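# Shelve a cart bottle in the fridge and close it

## Task

A bottle already stands on one refrigerator shelf. Pick up the bottle that is on the cart and set it upright on that same shelf, right behind the existing bottle, then close the refrigerator door completely. At the end both bottles must be upright, the cart must rest on its wheels, and the robot must not be tipped over or leaning. A glass bottle falling any real distance means failure, as does swinging the fridge door open or closed violently. Anything that stays in place only because the robot is holding it does not count.

## Robot and tools

ROBOT. A Hello Robot Stretch 3 with one arm: a two-wheeled base, a lift that rides up and down a mast, and a telescoping arm that reaches out to the robot's right side. The gripper cannot move forward on its own; drive the base for that. The base measures 0.33 m long by 0.34 m wide and spins about a point midway between the drive wheels, 0.05 m back from its front edge. Stowed (arm in, wrist folded) it sweeps a 0.28 m radius when turning; with the wrist unfolded and level, the gripper reaches outside that circle. The base cannot move sideways.

FRAMES. Base frame: origin on the floor between the drive wheels, x forward, y left, z up. hand_pose is reported in this frame, located where the closed fingertips meet; with all wrist joints at zero its x axis is up, y points back along the arm toward the mast, z toward the rear. Odometry frame is the base frame as it was when the scene began; base_odometry counts wheel rotation only, so slip looks like travel. Heading is positive to the left, range -3.142 to 3.142.

execute_actions. Argument "actions": a list holding zero or one action (empty list = just report state and images). An action may contain:
- "base": exactly one of {"translate_m": d} (relative drive from the current measured position, metres, -1 to 1, positive forward) or {"rotate_rad": d} (relative turn in place, radians, -3.2 to 3.2, positive counter-clockwise/left).
- "joints": a dict of absolute targets by name: lift_m 0 to 1.1 (arm height on mast, m); arm_m 0 to 0.52 (extension, m); wrist_yaw_rad -1.345 to 4.42 (0 along the arm, positive toward the front, 3.0 folded over the base); wrist_pitch_rad -1.57 to 0.451 (0 level, negative tips fingers down); wrist_roll_rad -2.911 to 2.911 (0 = fingers side by side horizontally); gripper_m -0.089 to 0.179 (larger = wider; real fingertip gap is about 0.007 m less when nearly shut, 0.025 m less when fully open, zero below 0.007); head_pan_rad -3.953 to 1.73 (0 forward, positive left, -1.57 looks along the arm); head_tilt_rad -1.53 to 0.419 (negative looks down). Done tolerances: lift/arm/gripper ±0.004, yaw/roll/pan/tilt ±0.02, pitch ±0.05.
- "contact_limits": {"arm_m": effort%} from 1 to 100; the arm stops (contact_stop) when its effort hits that level (negative when retracting). Lower is softer; too low stops immediately. It also caps holding force until the next action.
All motions in an action start together. Omitted joints or base may still be driving toward earlier targets. Unknown keys or out-of-range numbers reject the call with no motion. Each action is capped at 15 s. "cameras": list from head_camera, nav_camera, wrist_camera, all; omitted/null/["all"] gives every camera, [] none. The "pictures" line lists image order. If a result reports a stop, the remaining calls in that reply are skipped.

wait: {"seconds": 0 to 10}; commands nothing new and returns state and images.
zoom_image: {"camera": name, "region": [x0, y0, x1, y1]} in pixels of that camera's latest full image, top-left origin, at most 504x504.
finished_scene: {"scene": number}; ends the scene irreversibly after the last command is held, and reports success. Replying with no tool call ends everything.

RESULT LINES. base_status/joint_status: "done" (for the base, the wheels turned the commanded amount even if they slipped), "off_target" (stopped short, may keep pushing), "contact_stop", "time_out", "torque_fault" (target dropped; it holds where it stopped unless slack or off). on_its_own covers things not commanded in this call; "held at" is the held target, not the position. motor_effort: percent of maximum, positive toward larger joint values, bracket = peak of last action; readings carry offsets and noise. Positive wheel effort pushes forward. An effort at rest outside its rest range suggests pushing or load. base_tilt in degrees (forward/right positive, ~4 degree fixed bias). turned_by_wheels and turned_by_imu: rotation since the previous result. lidar_m: 12 distances in m, 30-degree sectors, first straight ahead then counter-clockwise (4th left, 7th behind, 10th right), plane 0.17 m high, range 0.15 to 12, "-" means nothing; blind to glass and clear plastic and partly blocked by the mast and, with low lift, by the robot. wrist_depth_mm (45-1000) and head_depth_mm (280-4000, sideways image): 7x7 median depths from top left, "-" for invalid; clear objects omitted.

CAMERAS. head_camera 896x504 and nav_camera 672x504 (fisheye) move with the head; wrist_camera 644x364 rides on the gripper.

SPEED. Fast base (0.30 m/s, 1.9 rad/s) only when lift_m < 0.30, arm_m < 0.03 and wrist_yaw_rad > 2.54; otherwise 0.10 m/s and 0.63 rad/s.

GRIPPER. Close to a value below the bottle width to grasp; lower squeezes harder, but a stall guard eases off, so a heavy or slick bottle may slide; send a different value to re-squeeze. Open at least 0.02 above the touching value to let go. Neither the reading nor "done" proves a grasp.

SAFETY. Fold or unfold the wrist only with lift_m 0.32 to 0.95, pitch -0.4, roll about 0; once folded lift may go down to 0.25. With yaw below -0.4 keep pitch at -0.5 or lower. Arm and lift stop and go slack on firm contact; a slack lift may sink under load or keep pressing. Base, wrist and head keep pushing into obstacles; wrist servos cut out for 10 s after sustained strain. Pushing on something rigid with the gripper above about 0.45 m, repeated pushes, driving while holding something fixed, or snagging furniture (especially backing up) can tip the robot: reverse the last move in small steps, release, and lower lift to about 0.2 if still tilted. Avoid dropping the glass bottles, slamming the door, knocking over the cart, and hard impacts. Things may occasionally be nudged by outside forces. The world keeps running while you think; the robot holds its last command meanwhile. Shorter robot motion time is better.

Each tool is called after ">>>" as name(argument=value, ...) on one line, values as JSON.

## Session

>>> execute_actions(actions=[])

Scene clock: 0.00 s.
base_odometry: x=+0.000 y=+0.000 heading=+0.000 (m, m, rad; odometry frame)
turned_by_wheels: +0.000 (rad since the last result)
turned_by_imu: +0.000 (rad since the last result)
base_tilt: forward=+1.4 right=+1.6 (deg)
lidar_m: 0.77 0.91 1.79 1.82 2.60 1.91 1.33 1.61 1.28 1.17 1.17 1.48
head_depth_mm: 1754 2233 2251 2252 2242 2268 2192 / 1758 2547 2850 2823 2834 2868 2376 / 1757 2517 3144 3055 3059 3011 1101 / 1735 2557 3046 3051 2941 2933 958 / 1745 2499 2943 2954 2898 2851 964 / 1726 2481 2910 2864 2846 2831 931 / 1744 2199 2883 2834 2820 1333 972
base_status: not commanded
joint_positions: lift_m=+0.324 arm_m=+0.001 wrist_yaw_rad=+2.875 wrist_pitch_rad=-0.637 wrist_roll_rad=+0.003 gripper_m=+0.037 head_pan_rad=+0.002 head_tilt_rad=-0.008
joint_status: not commanded
motor_effort: left_wheel=+0 right_wheel=-1 lift_m=+22 arm_m=+0 wrist_yaw_rad=+0 wrist_pitch_rad=+6 wrist_roll_rad=+0 gripper_m=+0 head_pan_rad=+0 head_tilt_rad=+2 (%)
hand_pose: x=+0.0293 y=+0.0388 z=+0.2908 quat_wxyz=(+0.309, +0.696, +0.130, +0.635) (m; base frame)
wrist_depth_mm: - - - - - - - / - 920 945 913 914 921 836 / 712 742 740 742 727 727 721 / 621 - 602 613 618 609 611 / 540 510 547 534 528 518 502 / 474 - - 454 467 457 450 / - - - 411 397 404 403
pictures: head_camera (sideways: a quarter turn clockwise sets it upright), nav_camera (sideways: a quarter turn counterclockwise sets it upright), wrist_camera
Images, in order (width x height): head_camera 896x504, nav_camera 672x504, wrist_camera 644x364.

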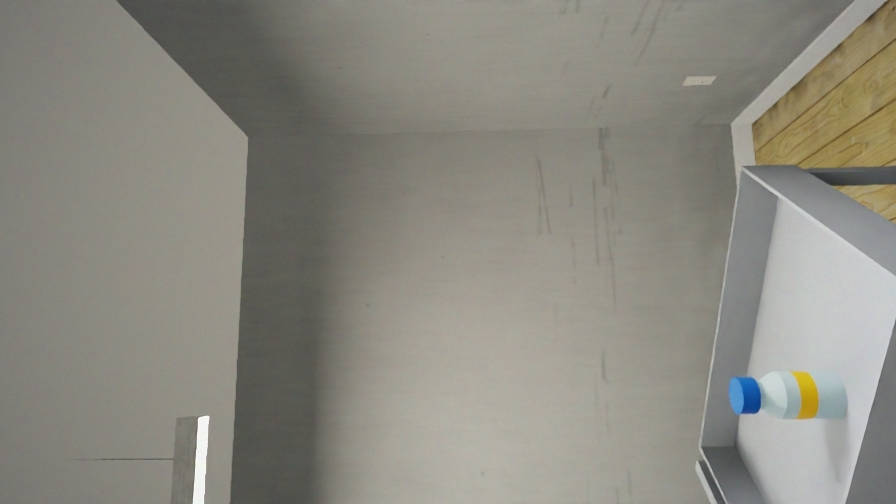

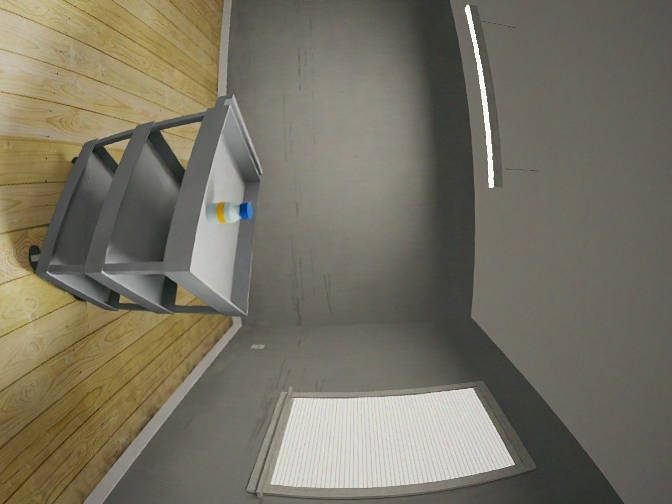

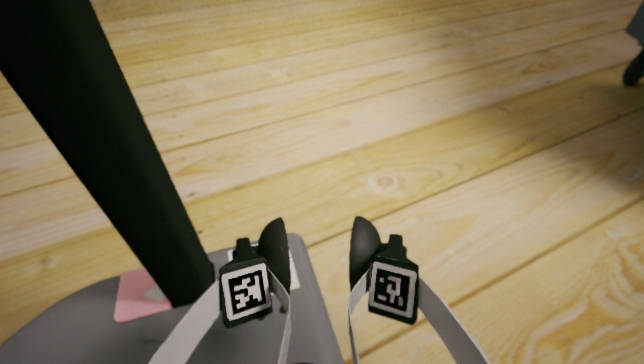

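>>> execute_actions(actions=[{"joints":{"head_pan_rad":-1.6,"head_tilt_rad":-0.5}}], cameras=["nav_camera"])

>>> execute_actions(actions=[{"joints":{"head_pan_rad":-3.3}}], cameras=["nav_camera"])

>>> execute_actions(actions=[{"joints":{"head_pan_rad":1.5}}], cameras=["nav_camera"])

Scene clock: 6.87 s.
base_odometry: x=+0.000 y=+0.000 heading=+0.000 (m, m, rad; odometry frame)
turned_by_wheels: +0.000 (rad since the last result)
turned_by_imu: +0.001 (rad since the last result)
base_tilt: forward=+1.4 right=+1.8 (deg)
lidar_m: 0.77 0.91 1.78 1.82 2.60 1.91 1.33 1.61 1.28 1.17 1.16 1.48
head_depth_mm: 1060 1137 1254 1382 1566 1633 1341 / 1037 1121 1222 1333 1493 1606 1343 / 1010 1094 1186 1303 1434 1560 1337 / 995 1064 1154 1268 1399 1525 1350 / 969 1041 1128 1233 1363 1504 1339 / 948 1020 1097 1198 1317 1451 1339 / 928 998 1072 1165 1280 1429 1338
base_status: not commanded
joint_positions: lift_m=+0.324 arm_m=+0.001 wrist_yaw_rad=+2.875 wrist_pitch_rad=-0.637 wrist_roll_rad=+0.003 gripper_m=+0.037 head_pan_rad=-1.593 head_tilt_rad=-0.494
joint_status: all done
motor_effort: left_wheel=+0(0) right_wheel=+0(0) lift_m=+22(22) arm_m=+0(0) wrist_yaw_rad=+1(0) wrist_pitch_rad=+6(6) wrist_roll_rad=+1(1) gripper_m=+0(0) head_pan_rad=-5(63) head_tilt_rad=-2(28) (%)
hand_pose: x=+0.0293 y=+0.0388 z=+0.2908 quat_wxyz=(+0.309, +0.696, +0.130, +0.635) (m; base frame)
wrist_depth_mm: - - - - - - - / - 936 940 900 909 900 846 / 723 743 738 736 722 733 732 / 626 - 615 605 608 599 599 / 530 507 541 544 525 521 513 / 464 - - 458 466 464 453 / - - - 417 400 405 410
pictures: nav_camera (sideways: a quarter turn counterclockwise sets it upright)
Images, in order (width x height): nav_camera 672x504.

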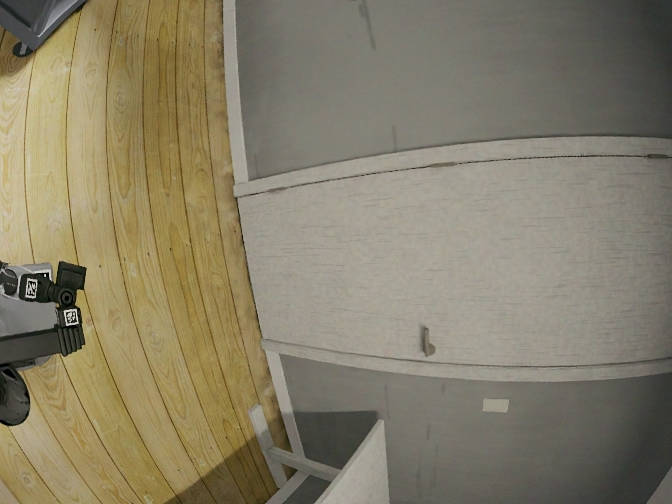

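Scene clock: 8.20 s.
base_odometry: x=+0.000 y=+0.000 heading=+0.000 (m, m, rad; odometry frame)
turned_by_wheels: +0.000 (rad since the last result)
turned_by_imu: +0.000 (rad since the last result)
base_tilt: forward=+1.3 right=+1.8 (deg)
lidar_m: 0.77 0.91 1.79 1.82 2.61 1.91 1.33 1.61 1.28 1.17 1.16 1.48
head_depth_mm: 1759 1906 2077 2319 2112 1638 1345 / 1673 1816 1973 2179 2110 1636 1342 / 1608 1756 1900 2069 2107 1629 1341 / 1555 1679 1804 1896 2094 1643 1341 / 1516 1627 1740 1351 1829 1636 1348 / 1452 1561 1679 1348 1951 1635 1338 / 1405 1509 1624 1350 1889 1653 1344
base_status: not commanded
joint_positions: lift_m=+0.324 arm_m=+0.001 wrist_yaw_rad=+2.875 wrist_pitch_rad=-0.637 wrist_roll_rad=+0.003 gripper_m=+0.037 head_pan_rad=-3.293 head_tilt_rad=-0.494
joint_status: all done
motor_effort: left_wheel=+0(0) right_wheel=+0(0) lift_m=+23(22) arm_m=+0(0) wrist_yaw_rad=+0(1) wrist_pitch_rad=+7(6) wrist_roll_rad=+1(0) gripper_m=+0(0) head_pan_rad=-5(57) head_tilt_rad=-2(2) (%)
hand_pose: x=+0.0293 y=+0.0388 z=+0.2908 quat_wxyz=(+0.309, +0.696, +0.130, +0.635) (m; base frame)
wrist_depth_mm: - - - - - - - / - 958 931 920 910 905 864 / 735 735 730 723 738 742 715 / 623 - 617 618 612 592 610 / 531 517 536 549 529 517 516 / 468 - - 461 468 452 451 / - - - 414 403 407 407
pictures: nav_camera (sideways: a quarter turn counterclockwise sets it upright)
Images, in order (width x height): nav_camera 672x504.

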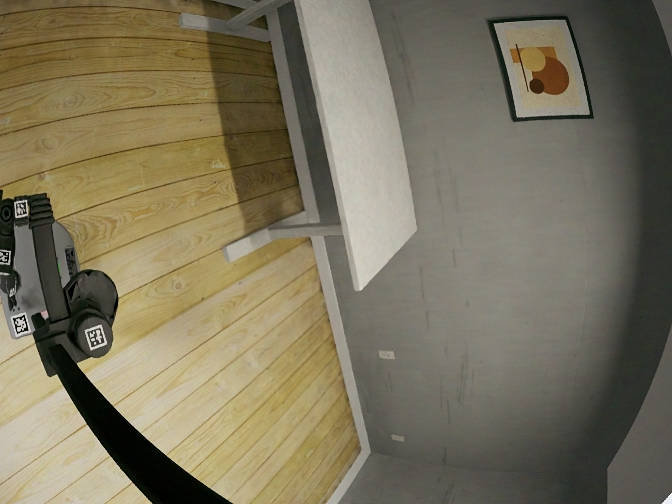

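Scene clock: 10.77 s.
base_odometry: x=+0.000 y=+0.000 heading=+0.000 (m, m, rad; odometry frame)
turned_by_wheels: +0.000 (rad since the last result)
turned_by_imu: +0.000 (rad since the last result)
base_tilt: forward=+1.3 right=+1.7 (deg)
lidar_m: 0.77 0.91 1.79 1.82 2.61 1.91 1.33 1.61 1.28 1.17 1.16 1.47
head_depth_mm: 1812 2593 2890 3035 2104 1644 1337 / 1540 1686 1902 2153 2104 1637 1335 / 2195 2371 2398 2401 2051 1645 1345 / 1912 2046 2237 2468 2128 1652 1344 / 2202 2367 2561 2722 2123 1644 1341 / 2138 2333 2509 2663 2122 1657 1333 / 2094 2232 2420 2584 2119 1630 1341
base_status: not commanded
joint_positions: lift_m=+0.324 arm_m=+0.001 wrist_yaw_rad=+2.875 wrist_pitch_rad=-0.637 wrist_roll_rad=+0.003 gripper_m=+0.037 head_pan_rad=+1.493 head_tilt_rad=-0.494
joint_status: all done
motor_effort: left_wheel=+0(0) right_wheel=+0(1) lift_m=+22(22) arm_m=+0(0) wrist_yaw_rad=+1(0) wrist_pitch_rad=+7(7) wrist_roll_rad=+0(0) gripper_m=-1(0) head_pan_rad=+5(58) head_tilt_rad=-2(2) (%)
hand_pose: x=+0.0293 y=+0.0388 z=+0.2908 quat_wxyz=(+0.309, +0.696, +0.130, +0.635) (m; base frame)
wrist_depth_mm: - - - - - - - / - 964 949 903 912 897 870 / 733 740 745 741 744 723 724 / 642 - 618 619 604 588 613 / 536 522 552 541 536 520 511 / 470 - - 456 467 455 459 / - - - 415 399 406 398
pictures: nav_camera (sideways: a quarter turn counterclockwise sets it upright)
Images, in order (width x height): nav_camera 672x504.

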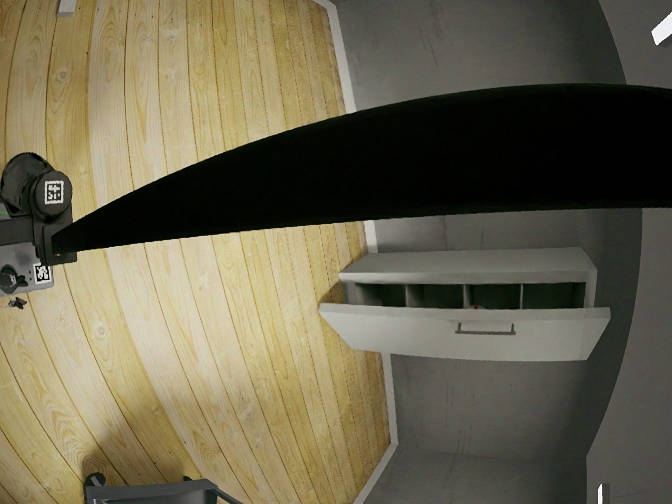

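>>> execute_actions(actions=[{"base":{"rotate_rad":1.3},"joints":{"head_pan_rad":0,"head_tilt_rad":-0.4,"lift_m":0.28}}])

Scene clock: 17.30 s.
base_odometry: x=+0.000 y=+0.000 heading=+1.300 (m, m, rad; odometry frame)
turned_by_wheels: +1.300 (rad since the last result)
turned_by_imu: +1.291 (rad since the last result)
base_tilt: forward=+1.2 right=+1.9 (deg)
lidar_m: 1.79 2.58 2.26 1.33 1.75 1.54 1.19 1.17 1.27 0.82 0.77 3.26
head_depth_mm: 2857 3103 3346 3501 2372 1802 1426 / 2758 2907 3146 3257 2404 1802 1423 / 1977 2724 2949 3092 2395 1798 1439 / 1587 1671 1814 1939 2091 1791 1432 / 1815 2346 2456 2457 2295 1796 1428 / 1897 2091 2373 2599 2435 1789 1427 / 2160 2257 2394 2553 2383 1797 1436
base_status: done
joint_positions: lift_m=+0.280 arm_m=+0.001 wrist_yaw_rad=+2.875 wrist_pitch_rad=-0.638 wrist_roll_rad=+0.003 gripper_m=+0.037 head_pan_rad=+0.007 head_tilt_rad=-0.408
joint_status: all done
motor_effort: left_wheel=-3(9) right_wheel=+4(15) lift_m=+19(20) arm_m=+0(0) wrist_yaw_rad=+1(1) wrist_pitch_rad=+7(7) wrist_roll_rad=+1(0) gripper_m=+0(1) head_pan_rad=-5(58) head_tilt_rad=+3(14) (%)
hand_pose: x=+0.0292 y=+0.0386 z=+0.2469 quat_wxyz=(+0.310, +0.695, +0.130, +0.635) (m; base frame)
wrist_depth_mm: - - - - - - - / - 835 831 833 834 813 816 / 669 675 669 645 659 649 648 / 562 - 562 549 554 542 548 / 480 - - 472 486 466 468 / - - - 410 421 419 407 / - - - - 355 369 365
pictures: head_camera (sideways: a quarter turn clockwise sets it upright), nav_camera (sideways: a quarter turn counterclockwise sets it upright), wrist_camera
Images, in order (width x height): head_camera 896x504, nav_camera 672x504, wrist_camera 644x364.

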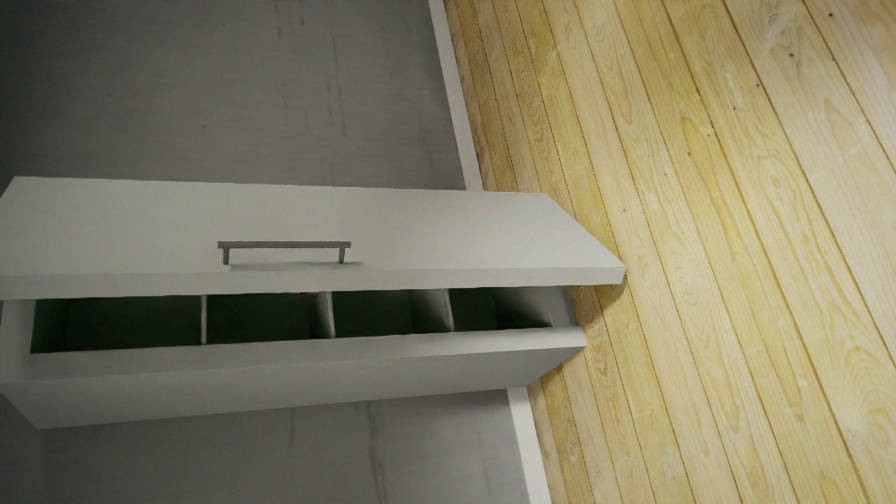

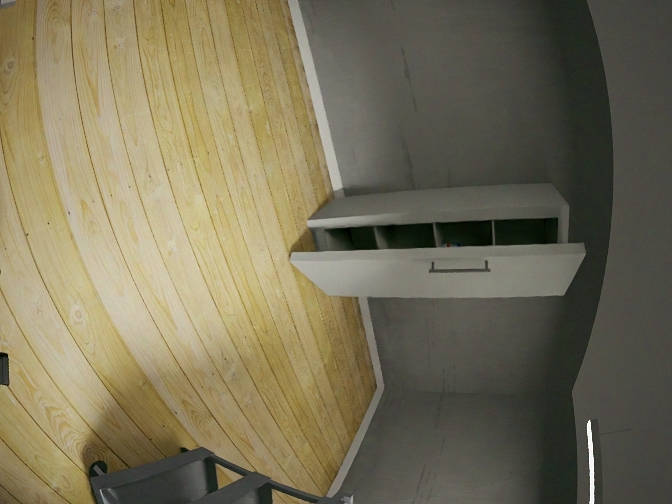

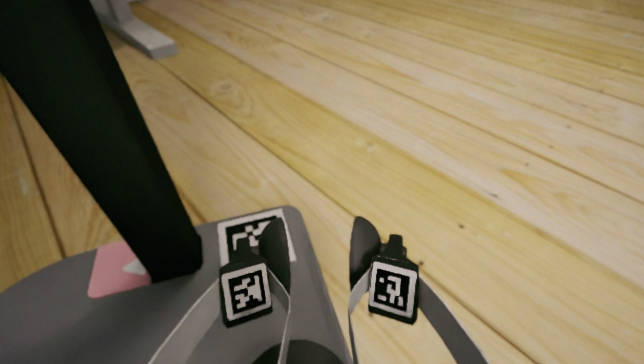

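>>> execute_actions(actions=[{"base":{"rotate_rad":0.23}}], cameras=[])

>>> execute_actions(actions=[{"base":{"translate_m":1.0}}], cameras=[])

>>> execute_actions(actions=[{"base":{"rotate_rad":1.87},"joints":{"head_pan_rad":-1.7,"head_tilt_rad":-0.7}}], cameras=["head_camera","nav_camera"])

Scene clock: 51.93 s.
base_odometry: x=+0.000 y=+0.000 heading=+1.530 (m, m, rad; odometry frame)
turned_by_wheels: +0.230 (rad since the last result)
turned_by_imu: +0.229 (rad since the last result)
base_tilt: forward=+1.2 right=+1.7 (deg)
lidar_m: 1.79 2.59 1.94 1.33 1.75 1.31 1.17 1.17 1.43 0.77 0.87 1.88
head_depth_mm: 1690 1841 2050 2945 2314 1795 1431 / 1522 1613 1745 1879 2068 1785 1435 / 1841 2307 2436 2403 2294 1796 1427 / 2222 2342 2504 2672 2424 1791 1429 / 2188 2346 2497 2680 2435 1789 1436 / 2161 2288 2452 2610 2406 1788 1441 / 2114 2233 2355 2538 2426 1788 1445
base_status: done
joint_positions: lift_m=+0.280 arm_m=+0.001 wrist_yaw_rad=+2.875 wrist_pitch_rad=-0.638 wrist_roll_rad=+0.003 gripper_m=+0.037 head_pan_rad=+0.007 head_tilt_rad=-0.408
joint_status: not commanded
motor_effort: left_wheel=-2(11) right_wheel=+4(12) lift_m=+19(19) arm_m=+0(0) wrist_yaw_rad=+1(0) wrist_pitch_rad=+7(7) wrist_roll_rad=+1(0) gripper_m=+1(0) head_pan_rad=-4(4) head_tilt_rad=+4(3) (%)
hand_pose: x=+0.0292 y=+0.0386 z=+0.2469 quat_wxyz=(+0.310, +0.695, +0.130, +0.635) (m; base frame)
wrist_depth_mm: - - - - - - - / - 853 821 833 839 828 795 / 653 681 662 679 658 641 654 / 561 - 548 553 541 538 530 / 477 - - 476 485 474 466 / - - - 414 423 407 407 / - - - - 359 368 361
pictures: none
No camera images: the call's "cameras" was empty. Leave "cameras" out to get every camera's image.

Scene clock: 56.87 s.
base_odometry: x=+0.041 y=+0.999 heading=+1.530 (m, m, rad; odometry frame)
turned_by_wheels: +0.000 (rad since the last result)
turned_by_imu: +0.000 (rad since the last result)
base_tilt: forward=+1.4 right=+1.8 (deg)
lidar_m: 1.13 1.61 1.93 1.94 1.67 2.34 2.14 1.16 1.08 2.83 2.84 0.85
head_depth_mm: 1373 1458 1529 1629 1538 1624 1324 / 936 1005 1094 1259 1469 1555 1424 / 1087 1135 1190 1246 1316 1401 1415 / 1373 1465 1567 1672 1798 1759 1428 / 1354 1439 1543 1651 1761 1805 1440 / 1323 1409 1495 1594 1720 1803 1444 / 1299 1369 1459 1556 1666 1749 1442
base_status: done
joint_positions: lift_m=+0.280 arm_m=+0.001 wrist_yaw_rad=+2.875 wrist_pitch_rad=-0.638 wrist_roll_rad=+0.003 gripper_m=+0.037 head_pan_rad=+0.007 head_tilt_rad=-0.408
joint_status: not commanded
motor_effort: left_wheel=-3(8) right_wheel=+4(14) lift_m=+20(19) arm_m=+0(0) wrist_yaw_rad=+0(0) wrist_pitch_rad=+7(7) wrist_roll_rad=+0(0) gripper_m=+0(0) head_pan_rad=-5(4) head_tilt_rad=+4(4) (%)
hand_pose: x=+0.0292 y=+0.0386 z=+0.2469 quat_wxyz=(+0.310, +0.695, +0.130, +0.635) (m; base frame)
wrist_depth_mm: - - - - - - - / - 844 818 833 820 830 811 / 667 675 655 666 650 633 658 / 577 - 548 551 544 546 543 / 483 - - 473 485 465 466 / - - - 416 422 408 405 / - - - - 362 365 366
pictures: none
No camera images: the call's "cameras" was empty. Leave "cameras" out to get every camera's image.

Scene clock: 59.33 s.
base_odometry: x=+0.041 y=+0.999 heading=-2.884 (m, m, rad; odometry frame)
turned_by_wheels: +1.870 (rad since the last result)
turned_by_imu: +1.855 (rad since the last result)
base_tilt: forward=+1.3 right=+1.7 (deg)
lidar_m: 1.94 1.66 2.19 2.14 1.08 1.07 2.83 0.85 0.85 1.60 1.71 1.98
head_depth_mm: 1006 1033 1138 1339 1586 1415 1203 / 1317 1395 1430 1474 1559 1404 1206 / 1353 1510 1700 1943 1686 1398 1194 / 1345 1487 1701 1913 1684 1401 1202 / 1333 1488 1677 1905 1698 1397 1191 / 1322 1472 1649 1897 1686 1399 1196 / 1310 1456 1655 1870 1688 1400 1197
base_status: done
joint_positions: lift_m=+0.280 arm_m=+0.001 wrist_yaw_rad=+2.875 wrist_pitch_rad=-0.638 wrist_roll_rad=+0.003 gripper_m=+0.037 head_pan_rad=-1.693 head_tilt_rad=-0.692
joint_status: all done
motor_effort: left_wheel=-3(9) right_wheel=+4(16) lift_m=+19(19) arm_m=+0(1) wrist_yaw_rad=+0(0) wrist_pitch_rad=+7(7) wrist_roll_rad=+1(1) gripper_m=+0(0) head_pan_rad=-5(61) head_tilt_rad=-3(23) (%)
hand_pose: x=+0.0292 y=+0.0386 z=+0.2469 quat_wxyz=(+0.310, +0.695, +0.130, +0.635) (m; base frame)
wrist_depth_mm: - - - - - - - / - 837 816 833 825 808 798 / 677 670 663 672 653 656 652 / 565 - 547 555 560 555 543 / 480 - - 472 479 470 471 / - - - 412 422 407 405 / - - - - 358 362 363
pictures: head_camera (sideways: a quarter turn clockwise sets it upright), nav_camera (sideways: a quarter turn counterclockwise sets it upright)
Images, in order (width x height): head_camera 896x504, nav_camera 672x504.

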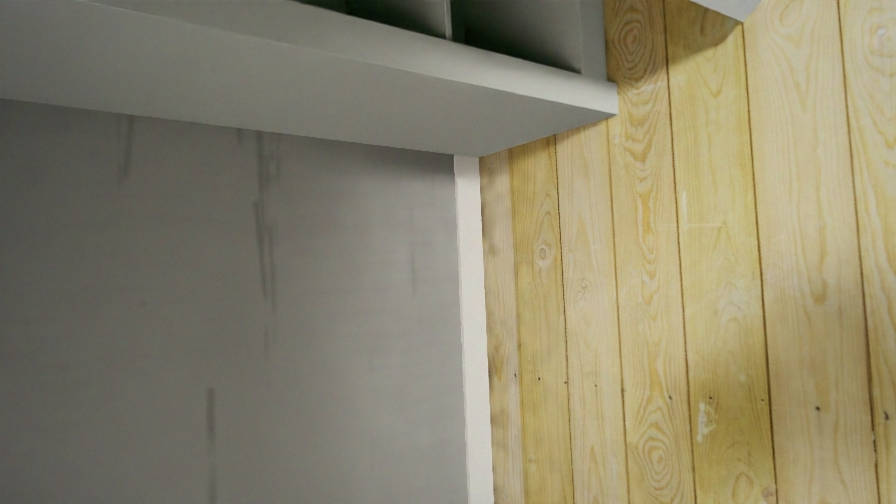

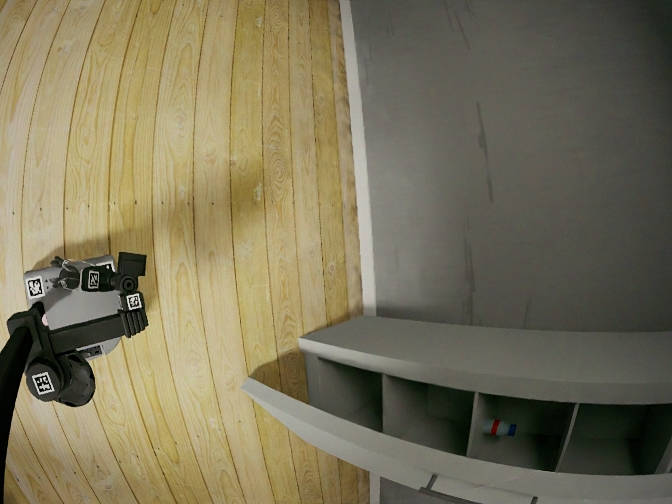

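>>> execute_actions(actions=[{"base":{"translate_m":-0.3},"joints":{"lift_m":0.4,"wrist_pitch_rad":-0.4,"gripper_m":0,"head_pan_rad":-1.9,"head_tilt_rad":-1.0}}], cameras=[])

>>> execute_actions(actions=[{"joints":{"wrist_yaw_rad":0,"arm_m":0.15}}])

Scene clock: 78.73 s.
base_odometry: x=+0.331 y=+1.076 heading=-2.884 (m, m, rad; odometry frame)
turned_by_wheels: +0.000 (rad since the last result)
turned_by_imu: +0.001 (rad since the last result)
base_tilt: forward=+1.2 right=+1.8 (deg)
lidar_m: 2.23 1.94 2.22 1.04 0.86 2.57 2.53 2.07 0.67 1.03 1.68 2.28
head_depth_mm: 787 1049 1787 1581 1398 1226 1116 / 612 821 1107 1538 1385 1227 1125 / 593 696 864 1166 1374 1238 - / 1363 1296 1627 1521 1352 1245 - / 929 1114 1390 1534 1381 1219 1071 / 1332 1617 1818 1577 1367 1218 1099 / 1375 1579 1775 1563 1373 1227 1096
base_status: done
joint_positions: lift_m=+0.400 arm_m=+0.001 wrist_yaw_rad=+2.875 wrist_pitch_rad=-0.419 wrist_roll_rad=+0.003 gripper_m=+0.000 head_pan_rad=-1.893 head_tilt_rad=-0.987
joint_status: all done
motor_effort: left_wheel=-3(12) right_wheel=+4(11) lift_m=+25(27) arm_m=+0(0) wrist_yaw_rad=+0(1) wrist_pitch_rad=+11(11) wrist_roll_rad=+0(0) gripper_m=-3(81) head_pan_rad=-5(28) head_tilt_rad=-5(27) (%)
hand_pose: x=+0.0378 y=+0.0703 z=+0.4123 quat_wxyz=(+0.238, +0.706, +0.054, +0.665) (m; base frame)
wrist_depth_mm: - - - - - - - / - - - - - - - / - - - - - - - / - - - - - - 963 / 813 - 812 809 795 775 771 / 662 - 653 - 655 643 639 / 557 543 562 565 552 554 546
pictures: none
No camera images: the call's "cameras" was empty. Leave "cameras" out to get every camera's image.

Scene clock: 81.17 s.
base_odometry: x=+0.331 y=+1.076 heading=-2.884 (m, m, rad; odometry frame)
turned_by_wheels: +0.000 (rad since the last result)
turned_by_imu: +0.000 (rad since the last result)
base_tilt: forward=+1.3 right=+1.8 (deg)
lidar_m: 2.24 1.94 2.21 1.04 0.86 2.58 2.54 2.06 0.66 1.03 1.68 2.28
head_depth_mm: 786 1047 1775 1592 1382 1235 1110 / 614 816 1102 1527 1380 1230 1128 / 593 697 865 1161 1374 1250 - / 1366 1299 1626 1518 1379 1206 1134 / 928 1110 1395 1535 1407 1199 1118 / 1339 1617 1788 1569 1376 1227 1095 / 1373 1580 1789 1566 1365 1217 1100
base_status: not commanded
joint_positions: lift_m=+0.400 arm_m=+0.150 wrist_yaw_rad=+0.003 wrist_pitch_rad=-0.419 wrist_roll_rad=+0.003 gripper_m=+0.000 head_pan_rad=-1.893 head_tilt_rad=-0.987
joint_status: all done
motor_effort: left_wheel=-2(3) right_wheel=+3(4) lift_m=+25(25) arm_m=+5(4) wrist_yaw_rad=-2(2) wrist_pitch_rad=+11(11) wrist_roll_rad=+1(0) gripper_m=-3(3) head_pan_rad=-4(4) head_tilt_rad=-6(6) (%)
hand_pose: x=-0.0209 y=-0.5190 z=+0.4123 quat_wxyz=(+0.691, +0.148, -0.692, -0.146) (m; base frame)
wrist_depth_mm: - - - - 641 870 780 / - - - - 624 946 802 / - - - - 663 - 785 / - - - - 748 743 700 / 798 819 782 844 739 728 296 / 672 667 665 - 644 644 317 / 560 565 553 554 553 536 353
pictures: head_camera (sideways: a quarter turn clockwise sets it upright), nav_camera (sideways: a quarter turn counterclockwise sets it upright), wrist_camera
Images, in order (width x height): head_camera 896x504, nav_camera 672x504, wrist_camera 644x364.

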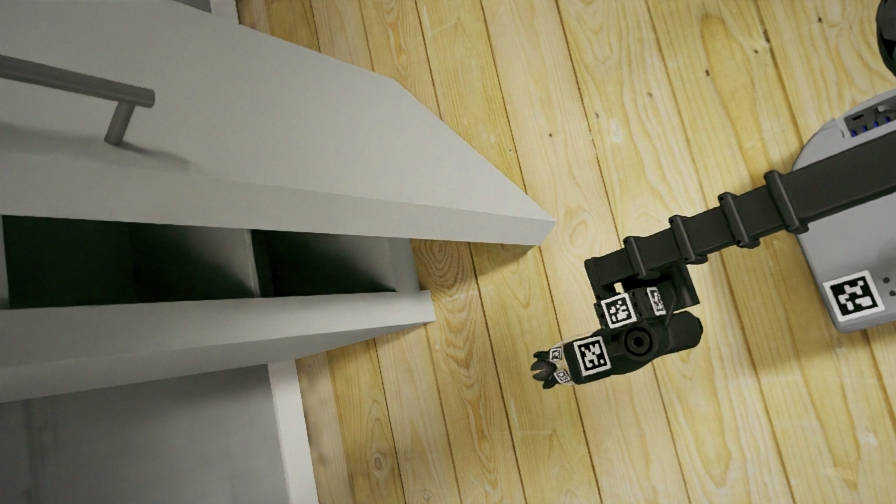

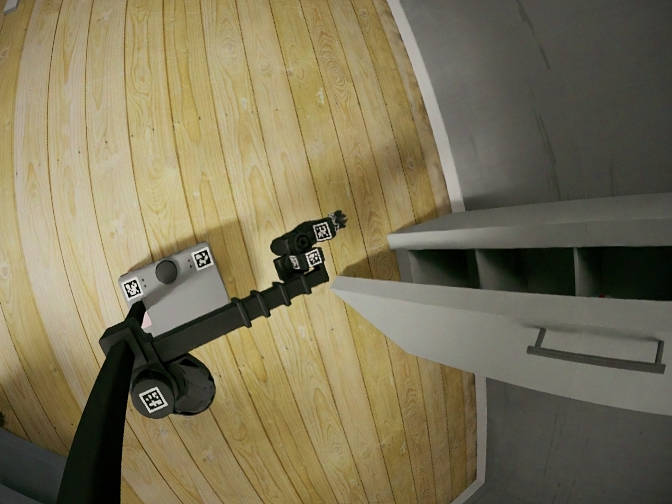

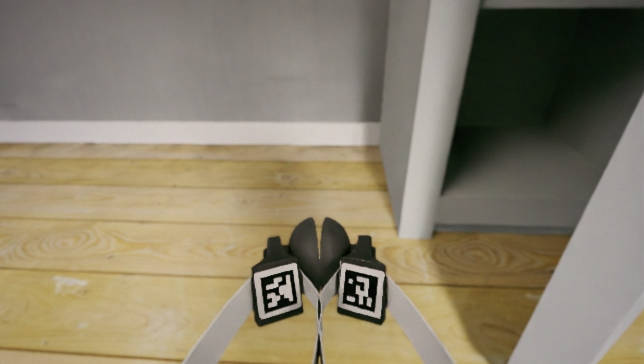

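>>> execute_actions(actions=[{"joints":{"arm_m":0.52,"wrist_pitch_rad":-0.5,"wrist_yaw_rad":-0.3,"head_tilt_rad":-0.85}}], cameras=[])

>>> execute_actions(actions=[{"joints":{"wrist_yaw_rad":-1.2}}])

Scene clock: 92.30 s.
base_odometry: x=+0.331 y=+1.076 heading=-2.884 (m, m, rad; odometry frame)
turned_by_wheels: +0.000 (rad since the last result)
turned_by_imu: +0.001 (rad since the last result)
base_tilt: forward=+1.2 right=+1.7 (deg)
lidar_m: 2.24 1.93 2.21 1.04 0.86 2.57 2.53 2.06 0.66 1.03 1.68 2.27
head_depth_mm: 722 909 1248 1739 1504 1287 1141 / 593 674 920 1243 1468 1287 1135 / 563 645 763 943 1273 1283 1156 / 1153 1471 1371 1595 1431 1312 1109 / 891 1015 1228 1453 1485 1282 1127 / 1270 1486 1769 1814 1455 1273 1126 / 1308 1479 1696 1761 1478 1275 1119
base_status: not commanded
joint_positions: lift_m=+0.400 arm_m=+0.520 wrist_yaw_rad=-0.298 wrist_pitch_rad=-0.512 wrist_roll_rad=+0.003 gripper_m=+0.000 head_pan_rad=-1.893 head_tilt_rad=-0.853
joint_status: all done
motor_effort: left_wheel=-3(3) right_wheel=+3(3) lift_m=+25(25) arm_m=+5(4) wrist_yaw_rad=-1(3) wrist_pitch_rad=+7(9) wrist_roll_rad=+1(1) gripper_m=-3(3) head_pan_rad=-4(4) head_tilt_rad=+2(12) (%)
hand_pose: x=-0.0837 y=-0.8668 z=+0.3919 quat_wxyz=(+0.649, +0.075, -0.704, -0.279) (m; base frame)
wrist_depth_mm: 627 673 698 546 266 277 582 / 684 725 778 601 294 734 602 / 745 789 828 677 318 765 616 / 810 813 849 754 358 626 620 / 712 678 698 691 418 534 537 / 599 597 609 - 475 561 580 / 525 516 521 510 519 510 512
pictures: none
No camera images: the call's "cameras" was empty. Leave "cameras" out to get every camera's image.

Scene clock: 93.73 s.
base_odometry: x=+0.331 y=+1.076 heading=-2.884 (m, m, rad; odometry frame)
turned_by_wheels: +0.000 (rad since the last result)
turned_by_imu: +0.000 (rad since the last result)
base_tilt: forward=+1.2 right=+1.7 (deg)
lidar_m: 2.24 1.94 2.21 1.04 0.86 2.58 2.53 2.07 0.67 1.03 1.68 2.28
head_depth_mm: 721 910 1241 1733 1499 1300 1132 / 594 674 918 1253 1467 1291 1138 / 565 646 762 946 1268 1290 1153 / 1148 1481 1364 1601 1434 1312 1109 / 893 1019 1224 1443 1480 1284 1129 / 1266 1481 1757 1824 1440 1286 1123 / 1315 1484 1699 1754 1477 1282 1129
base_status: not commanded
joint_positions: lift_m=+0.400 arm_m=+0.520 wrist_yaw_rad=-1.197 wrist_pitch_rad=-0.512 wrist_roll_rad=+0.003 gripper_m=+0.000 head_pan_rad=-1.893 head_tilt_rad=-0.853
joint_status: all done
motor_effort: left_wheel=-2(3) right_wheel=+4(3) lift_m=+25(25) arm_m=+5(5) wrist_yaw_rad=-3(3) wrist_pitch_rad=+7(7) wrist_roll_rad=+1(0) gripper_m=-3(2) head_pan_rad=-5(5) head_tilt_rad=+2(2) (%)
hand_pose: x=-0.2184 y=-0.7417 z=+0.3919 quat_wxyz=(+0.463, -0.238, -0.667, -0.533) (m; base frame)
wrist_depth_mm: 602 713 655 597 268 170 125 / 263 762 743 656 278 175 136 / 269 768 803 709 290 179 150 / 279 636 648 717 309 184 172 / 296 376 563 720 321 199 639 / 370 383 535 - 303 223 565 / 510 431 500 516 402 276 507
pictures: head_camera (sideways: a quarter turn clockwise sets it upright), nav_camera (sideways: a quarter turn counterclockwise sets it upright), wrist_camera
Images, in order (width x height): head_camera 896x504, nav_camera 672x504, wrist_camera 644x364.

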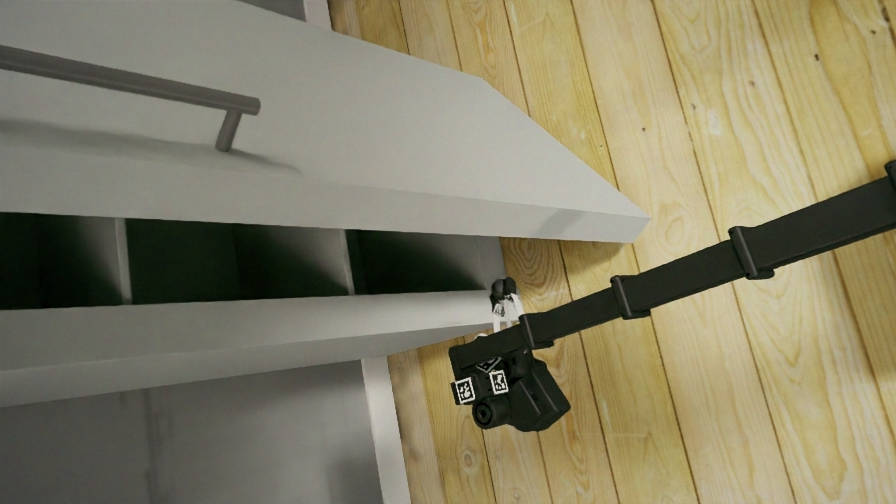

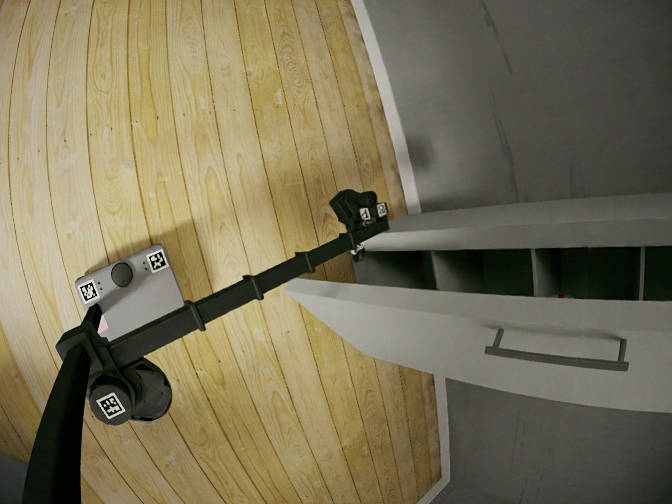

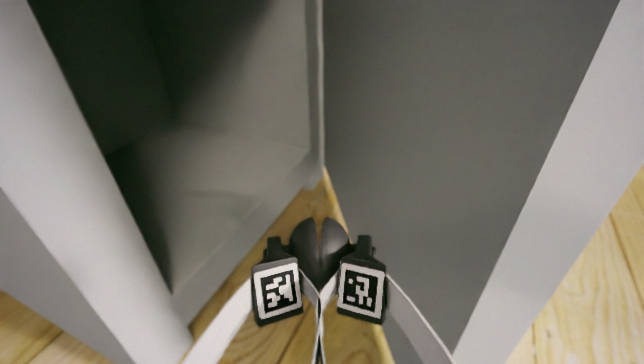

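>>> execute_actions(actions=[{"base":{"translate_m":-0.08},"joints":{"arm_m":0.50}}], cameras=[])

>>> execute_actions(actions=[{"joints":{"arm_m":0.42}}], cameras=["head_camera"])

>>> execute_actions(actions=[{"base":{"translate_m":-0.07},"joints":{"arm_m":0.37}}], cameras=["head_camera"])

Scene clock: 100.43 s.
base_odometry: x=+0.409 y=+1.096 heading=-2.884 (m, m, rad; odometry frame)
turned_by_wheels: +0.000 (rad since the last result)
turned_by_imu: +0.001 (rad since the last result)
base_tilt: forward=+1.3 right=+1.8 (deg)
lidar_m: 2.09 2.02 2.21 0.96 0.89 2.49 2.45 2.06 0.63 1.01 1.68 2.36
head_depth_mm: 813 1037 2041 1777 1490 1290 1134 / 679 816 1034 1411 1508 1292 1131 / 556 648 828 1053 1396 1289 1155 / 538 617 723 876 1113 1278 1113 / 1078 1415 1319 1553 1473 1281 1130 / 855 1002 1618 1804 1421 1280 1131 / 1299 1474 1701 1770 1482 1275 1127
base_status: done
joint_positions: lift_m=+0.400 arm_m=+0.500 wrist_yaw_rad=-1.197 wrist_pitch_rad=-0.512 wrist_roll_rad=+0.003 gripper_m=+0.000 head_pan_rad=-1.893 head_tilt_rad=-0.853
joint_status: all done
motor_effort: left_wheel=-2(7) right_wheel=+4(7) lift_m=+26(25) arm_m=-5(5) wrist_yaw_rad=-2(2) wrist_pitch_rad=+7(7) wrist_roll_rad=+1(1) gripper_m=-2(3) head_pan_rad=-4(4) head_tilt_rad=+1(2) (%)
hand_pose: x=-0.2184 y=-0.7223 z=+0.3919 quat_wxyz=(+0.463, -0.238, -0.666, -0.534) (m; base frame)
wrist_depth_mm: 583 669 578 365 153 96 70 / 629 725 633 405 158 99 71 / 636 741 720 456 165 102 74 / 649 664 666 521 173 105 81 / 551 536 565 568 181 107 94 / 313 457 574 - 172 112 115 / 324 421 516 502 226 130 151
pictures: none
No camera images: the call's "cameras" was empty. Leave "cameras" out to get every camera's image.

Scene clock: 102.23 s.
base_odometry: x=+0.409 y=+1.096 heading=-2.884 (m, m, rad; odometry frame)
turned_by_wheels: +0.000 (rad since the last result)
turned_by_imu: +0.000 (rad since the last result)
base_tilt: forward=+1.3 right=+1.9 (deg)
lidar_m: 2.09 2.02 2.21 0.96 0.90 2.50 2.45 2.05 0.58 1.01 1.68 2.35
head_depth_mm: 586 758 2061 1771 1491 1292 1137 / 486 584 796 1252 1485 1292 1132 / 513 580 663 791 1064 1263 1149 / 1083 1482 1431 1632 1463 1282 1108 / 1147 1407 1310 1526 1418 1284 1127 / 857 1000 1631 1716 1440 1283 1132 / 1296 1474 1696 1752 1482 1277 1126
base_status: not commanded
joint_positions: lift_m=+0.400 arm_m=+0.420 wrist_yaw_rad=-1.197 wrist_pitch_rad=-0.512 wrist_roll_rad=+0.003 gripper_m=+0.000 head_pan_rad=-1.893 head_tilt_rad=-0.853
joint_status: all done
motor_effort: left_wheel=-2(2) right_wheel=+2(4) lift_m=+25(25) arm_m=-5(9) wrist_yaw_rad=-2(20) wrist_pitch_rad=+7(7) wrist_roll_rad=+0(0) gripper_m=-3(5) head_pan_rad=-5(4) head_tilt_rad=+1(1) (%)
hand_pose: x=-0.2184 y=-0.6423 z=+0.3919 quat_wxyz=(+0.463, -0.238, -0.666, -0.534) (m; base frame)
wrist_depth_mm: 667 653 576 329 202 144 112 / 687 748 635 365 213 149 122 / 700 782 712 413 228 156 136 / 662 654 680 467 240 164 164 / 554 548 659 502 256 177 659 / 453 496 599 - 255 204 579 / 393 513 521 508 326 260 514
pictures: head_camera (sideways: a quarter turn clockwise sets it upright)
Images, in order (width x height): head_camera 896x504.

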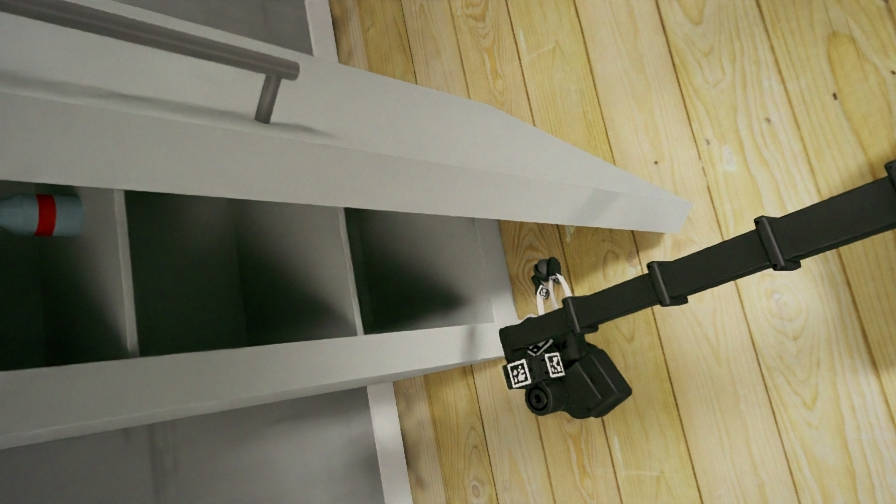

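Scene clock: 104.17 s.
base_odometry: x=+0.476 y=+1.114 heading=-2.884 (m, m, rad; odometry frame)
turned_by_wheels: +0.000 (rad since the last result)
turned_by_imu: +0.000 (rad since the last result)
base_tilt: forward=+1.3 right=+2.0 (deg)
lidar_m: 2.11 2.08 2.23 0.90 0.86 2.43 2.38 2.05 0.53 1.00 1.67 2.43
head_depth_mm: 706 954 2013 1780 1500 1294 1129 / 432 499 615 1685 1494 1291 1131 / 1086 1255 618 714 901 1240 1158 / 1031 1478 1417 1599 1495 1279 1110 / 1149 1439 1358 1605 1543 1286 1129 / 1077 1009 1165 1456 1520 1280 1128 / 837 1419 1685 1767 1479 1282 1125
base_status: done
joint_positions: lift_m=+0.400 arm_m=+0.370 wrist_yaw_rad=-1.198 wrist_pitch_rad=-0.512 wrist_roll_rad=+0.003 gripper_m=+0.000 head_pan_rad=-1.893 head_tilt_rad=-0.853
joint_status: all done
motor_effort: left_wheel=-3(7) right_wheel=+4(7) lift_m=+25(25) arm_m=-5(3) wrist_yaw_rad=-2(2) wrist_pitch_rad=+7(7) wrist_roll_rad=+0(0) gripper_m=-3(2) head_pan_rad=-5(4) head_tilt_rad=+2(1) (%)
hand_pose: x=-0.2184 y=-0.5923 z=+0.3919 quat_wxyz=(+0.463, -0.238, -0.666, -0.534) (m; base frame)
wrist_depth_mm: 645 558 476 257 177 135 108 / 694 627 553 284 190 141 112 / 729 715 630 317 202 149 119 / 668 659 679 354 218 157 133 / 546 560 689 397 233 166 175 / 459 565 607 - 238 181 583 / 438 528 524 501 300 216 517
pictures: head_camera (sideways: a quarter turn clockwise sets it upright)
Images, in order (width x height): head_camera 896x504.

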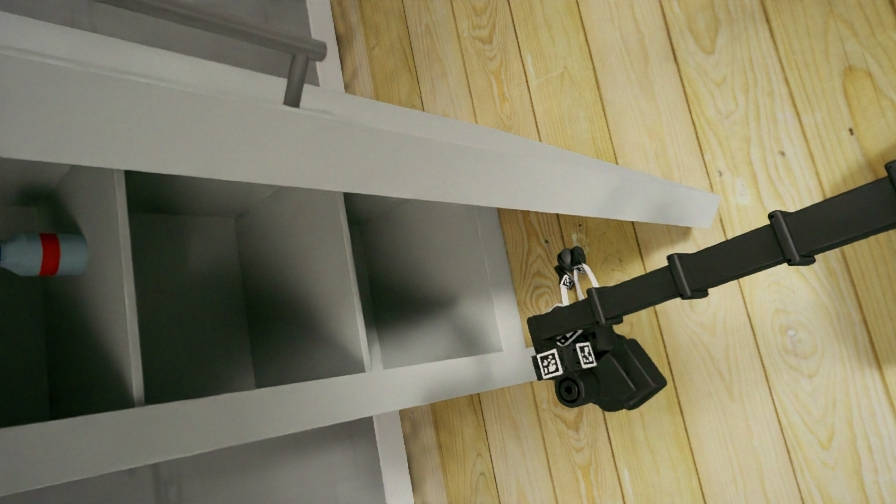

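>>> execute_actions(actions=[{"base":{"translate_m":-0.18},"joints":{"head_pan_rad":-1.7}}], cameras=["head_camera"])

>>> execute_actions(actions=[{"base":{"translate_m":-0.15}}], cameras=["head_camera","nav_camera"])

Scene clock: 112.47 s.
base_odometry: x=+0.650 y=+1.160 heading=-2.884 (m, m, rad; odometry frame)
turned_by_wheels: +0.000 (rad since the last result)
turned_by_imu: +0.002 (rad since the last result)
base_tilt: forward=+1.2 right=+1.9 (deg)
lidar_m: 2.26 2.74 2.25 0.72 0.69 2.24 2.20 2.03 0.44 1.00 1.65 2.43
head_depth_mm: 818 692 590 547 641 1271 1139 / 978 1024 1120 1044 832 909 1134 / 1088 1385 1337 1547 1496 1284 1115 / 1022 1417 1367 1599 1531 1275 1128 / 1144 1384 1370 1574 1507 1283 1127 / 987 980 1128 1633 1482 1276 1126 / 853 1461 1734 1749 1487 1279 1128
base_status: done
joint_positions: lift_m=+0.400 arm_m=+0.370 wrist_yaw_rad=-1.197 wrist_pitch_rad=-0.519 wrist_roll_rad=+0.003 gripper_m=+0.000 head_pan_rad=-1.707 head_tilt_rad=-0.853
joint_status: all done
motor_effort: left_wheel=-2(7) right_wheel=+4(21) lift_m=+25(26) arm_m=-5(5) wrist_yaw_rad=-2(14) wrist_pitch_rad=+11(18) wrist_roll_rad=+1(1) gripper_m=-3(4) head_pan_rad=+5(27) head_tilt_rad=+2(2) (%)
hand_pose: x=-0.2175 y=-0.5920 z=+0.3906 quat_wxyz=(+0.462, -0.236, -0.667, -0.535) (m; base frame)
wrist_depth_mm: 383 382 274 215 176 149 129 / 448 420 310 233 190 158 137 / 530 474 359 261 207 170 145 / 614 529 421 291 226 184 155 / 543 553 514 322 249 199 166 / 455 548 593 - 267 217 178 / 428 516 521 474 330 241 192
pictures: head_camera (sideways: a quarter turn clockwise sets it upright)
Images, in order (width x height): head_camera 896x504.

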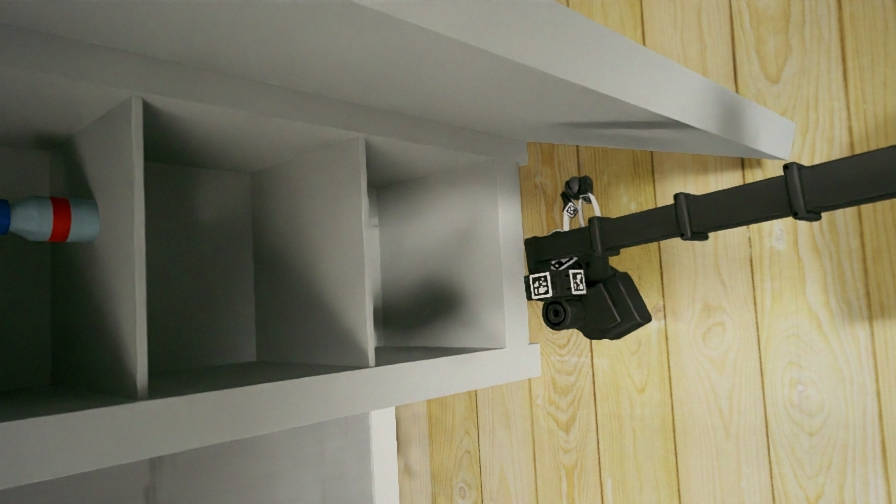

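Scene clock: 115.03 s.
base_odometry: x=+0.795 y=+1.198 heading=-2.884 (m, m, rad; odometry frame)
turned_by_wheels: +0.000 (rad since the last result)
turned_by_imu: +0.001 (rad since the last result)
base_tilt: forward=+1.3 right=+1.7 (deg)
lidar_m: 2.41 2.91 1.14 0.67 0.81 2.08 2.06 2.01 0.40 1.01 1.64 2.41
head_depth_mm: 482 491 500 511 586 1262 1139 / 655 672 691 709 729 824 1118 / 868 956 1067 1168 1209 1147 1098 / 1146 1369 1321 1564 1515 1278 1130 / 999 1371 1313 1594 1490 1294 1127 / 1138 1362 1320 1546 1466 1280 1124 / 1067 1095 1130 1370 1480 1282 1125
base_status: done
joint_positions: lift_m=+0.400 arm_m=+0.370 wrist_yaw_rad=-1.197 wrist_pitch_rad=-0.519 wrist_roll_rad=+0.003 gripper_m=+0.000 head_pan_rad=-1.707 head_tilt_rad=-0.853
joint_status: not commanded
motor_effort: left_wheel=-2(13) right_wheel=+4(33) lift_m=+24(25) arm_m=-5(5) wrist_yaw_rad=-2(9) wrist_pitch_rad=+11(25) wrist_roll_rad=+0(0) gripper_m=-2(5) head_pan_rad=+4(4) head_tilt_rad=+1(2) (%)
hand_pose: x=-0.2175 y=-0.5920 z=+0.3906 quat_wxyz=(+0.461, -0.236, -0.667, -0.535) (m; base frame)
wrist_depth_mm: 224 190 163 142 126 113 103 / 259 217 181 156 137 122 110 / 312 251 205 173 150 133 118 / 358 293 234 194 165 145 128 / 401 362 276 213 185 159 139 / 449 456 348 - 204 177 153 / 419 500 422 309 250 198 170
pictures: head_camera (sideways: a quarter turn clockwise sets it upright), nav_camera (sideways: a quarter turn counterclockwise sets it upright)
Images, in order (width x height): head_camera 896x504, nav_camera 672x504.

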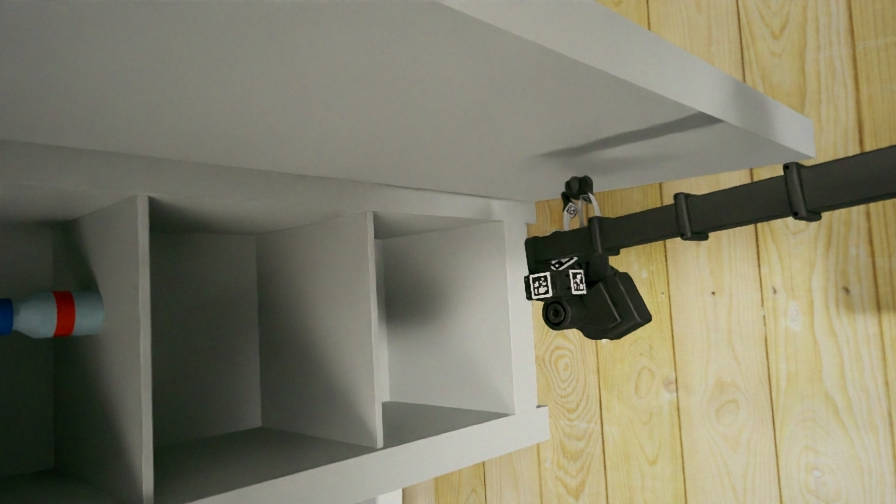

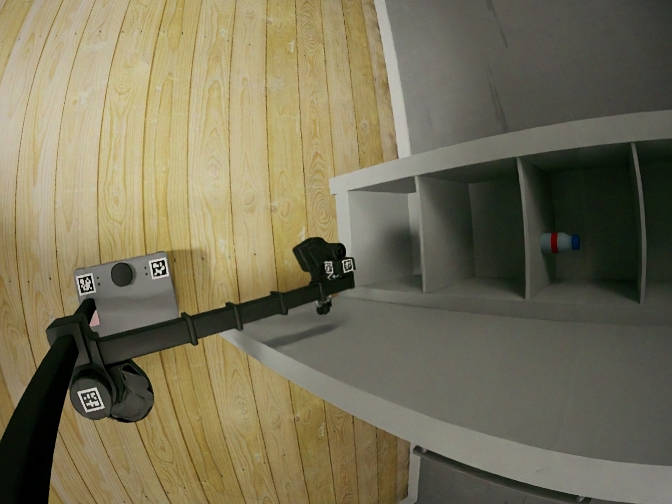

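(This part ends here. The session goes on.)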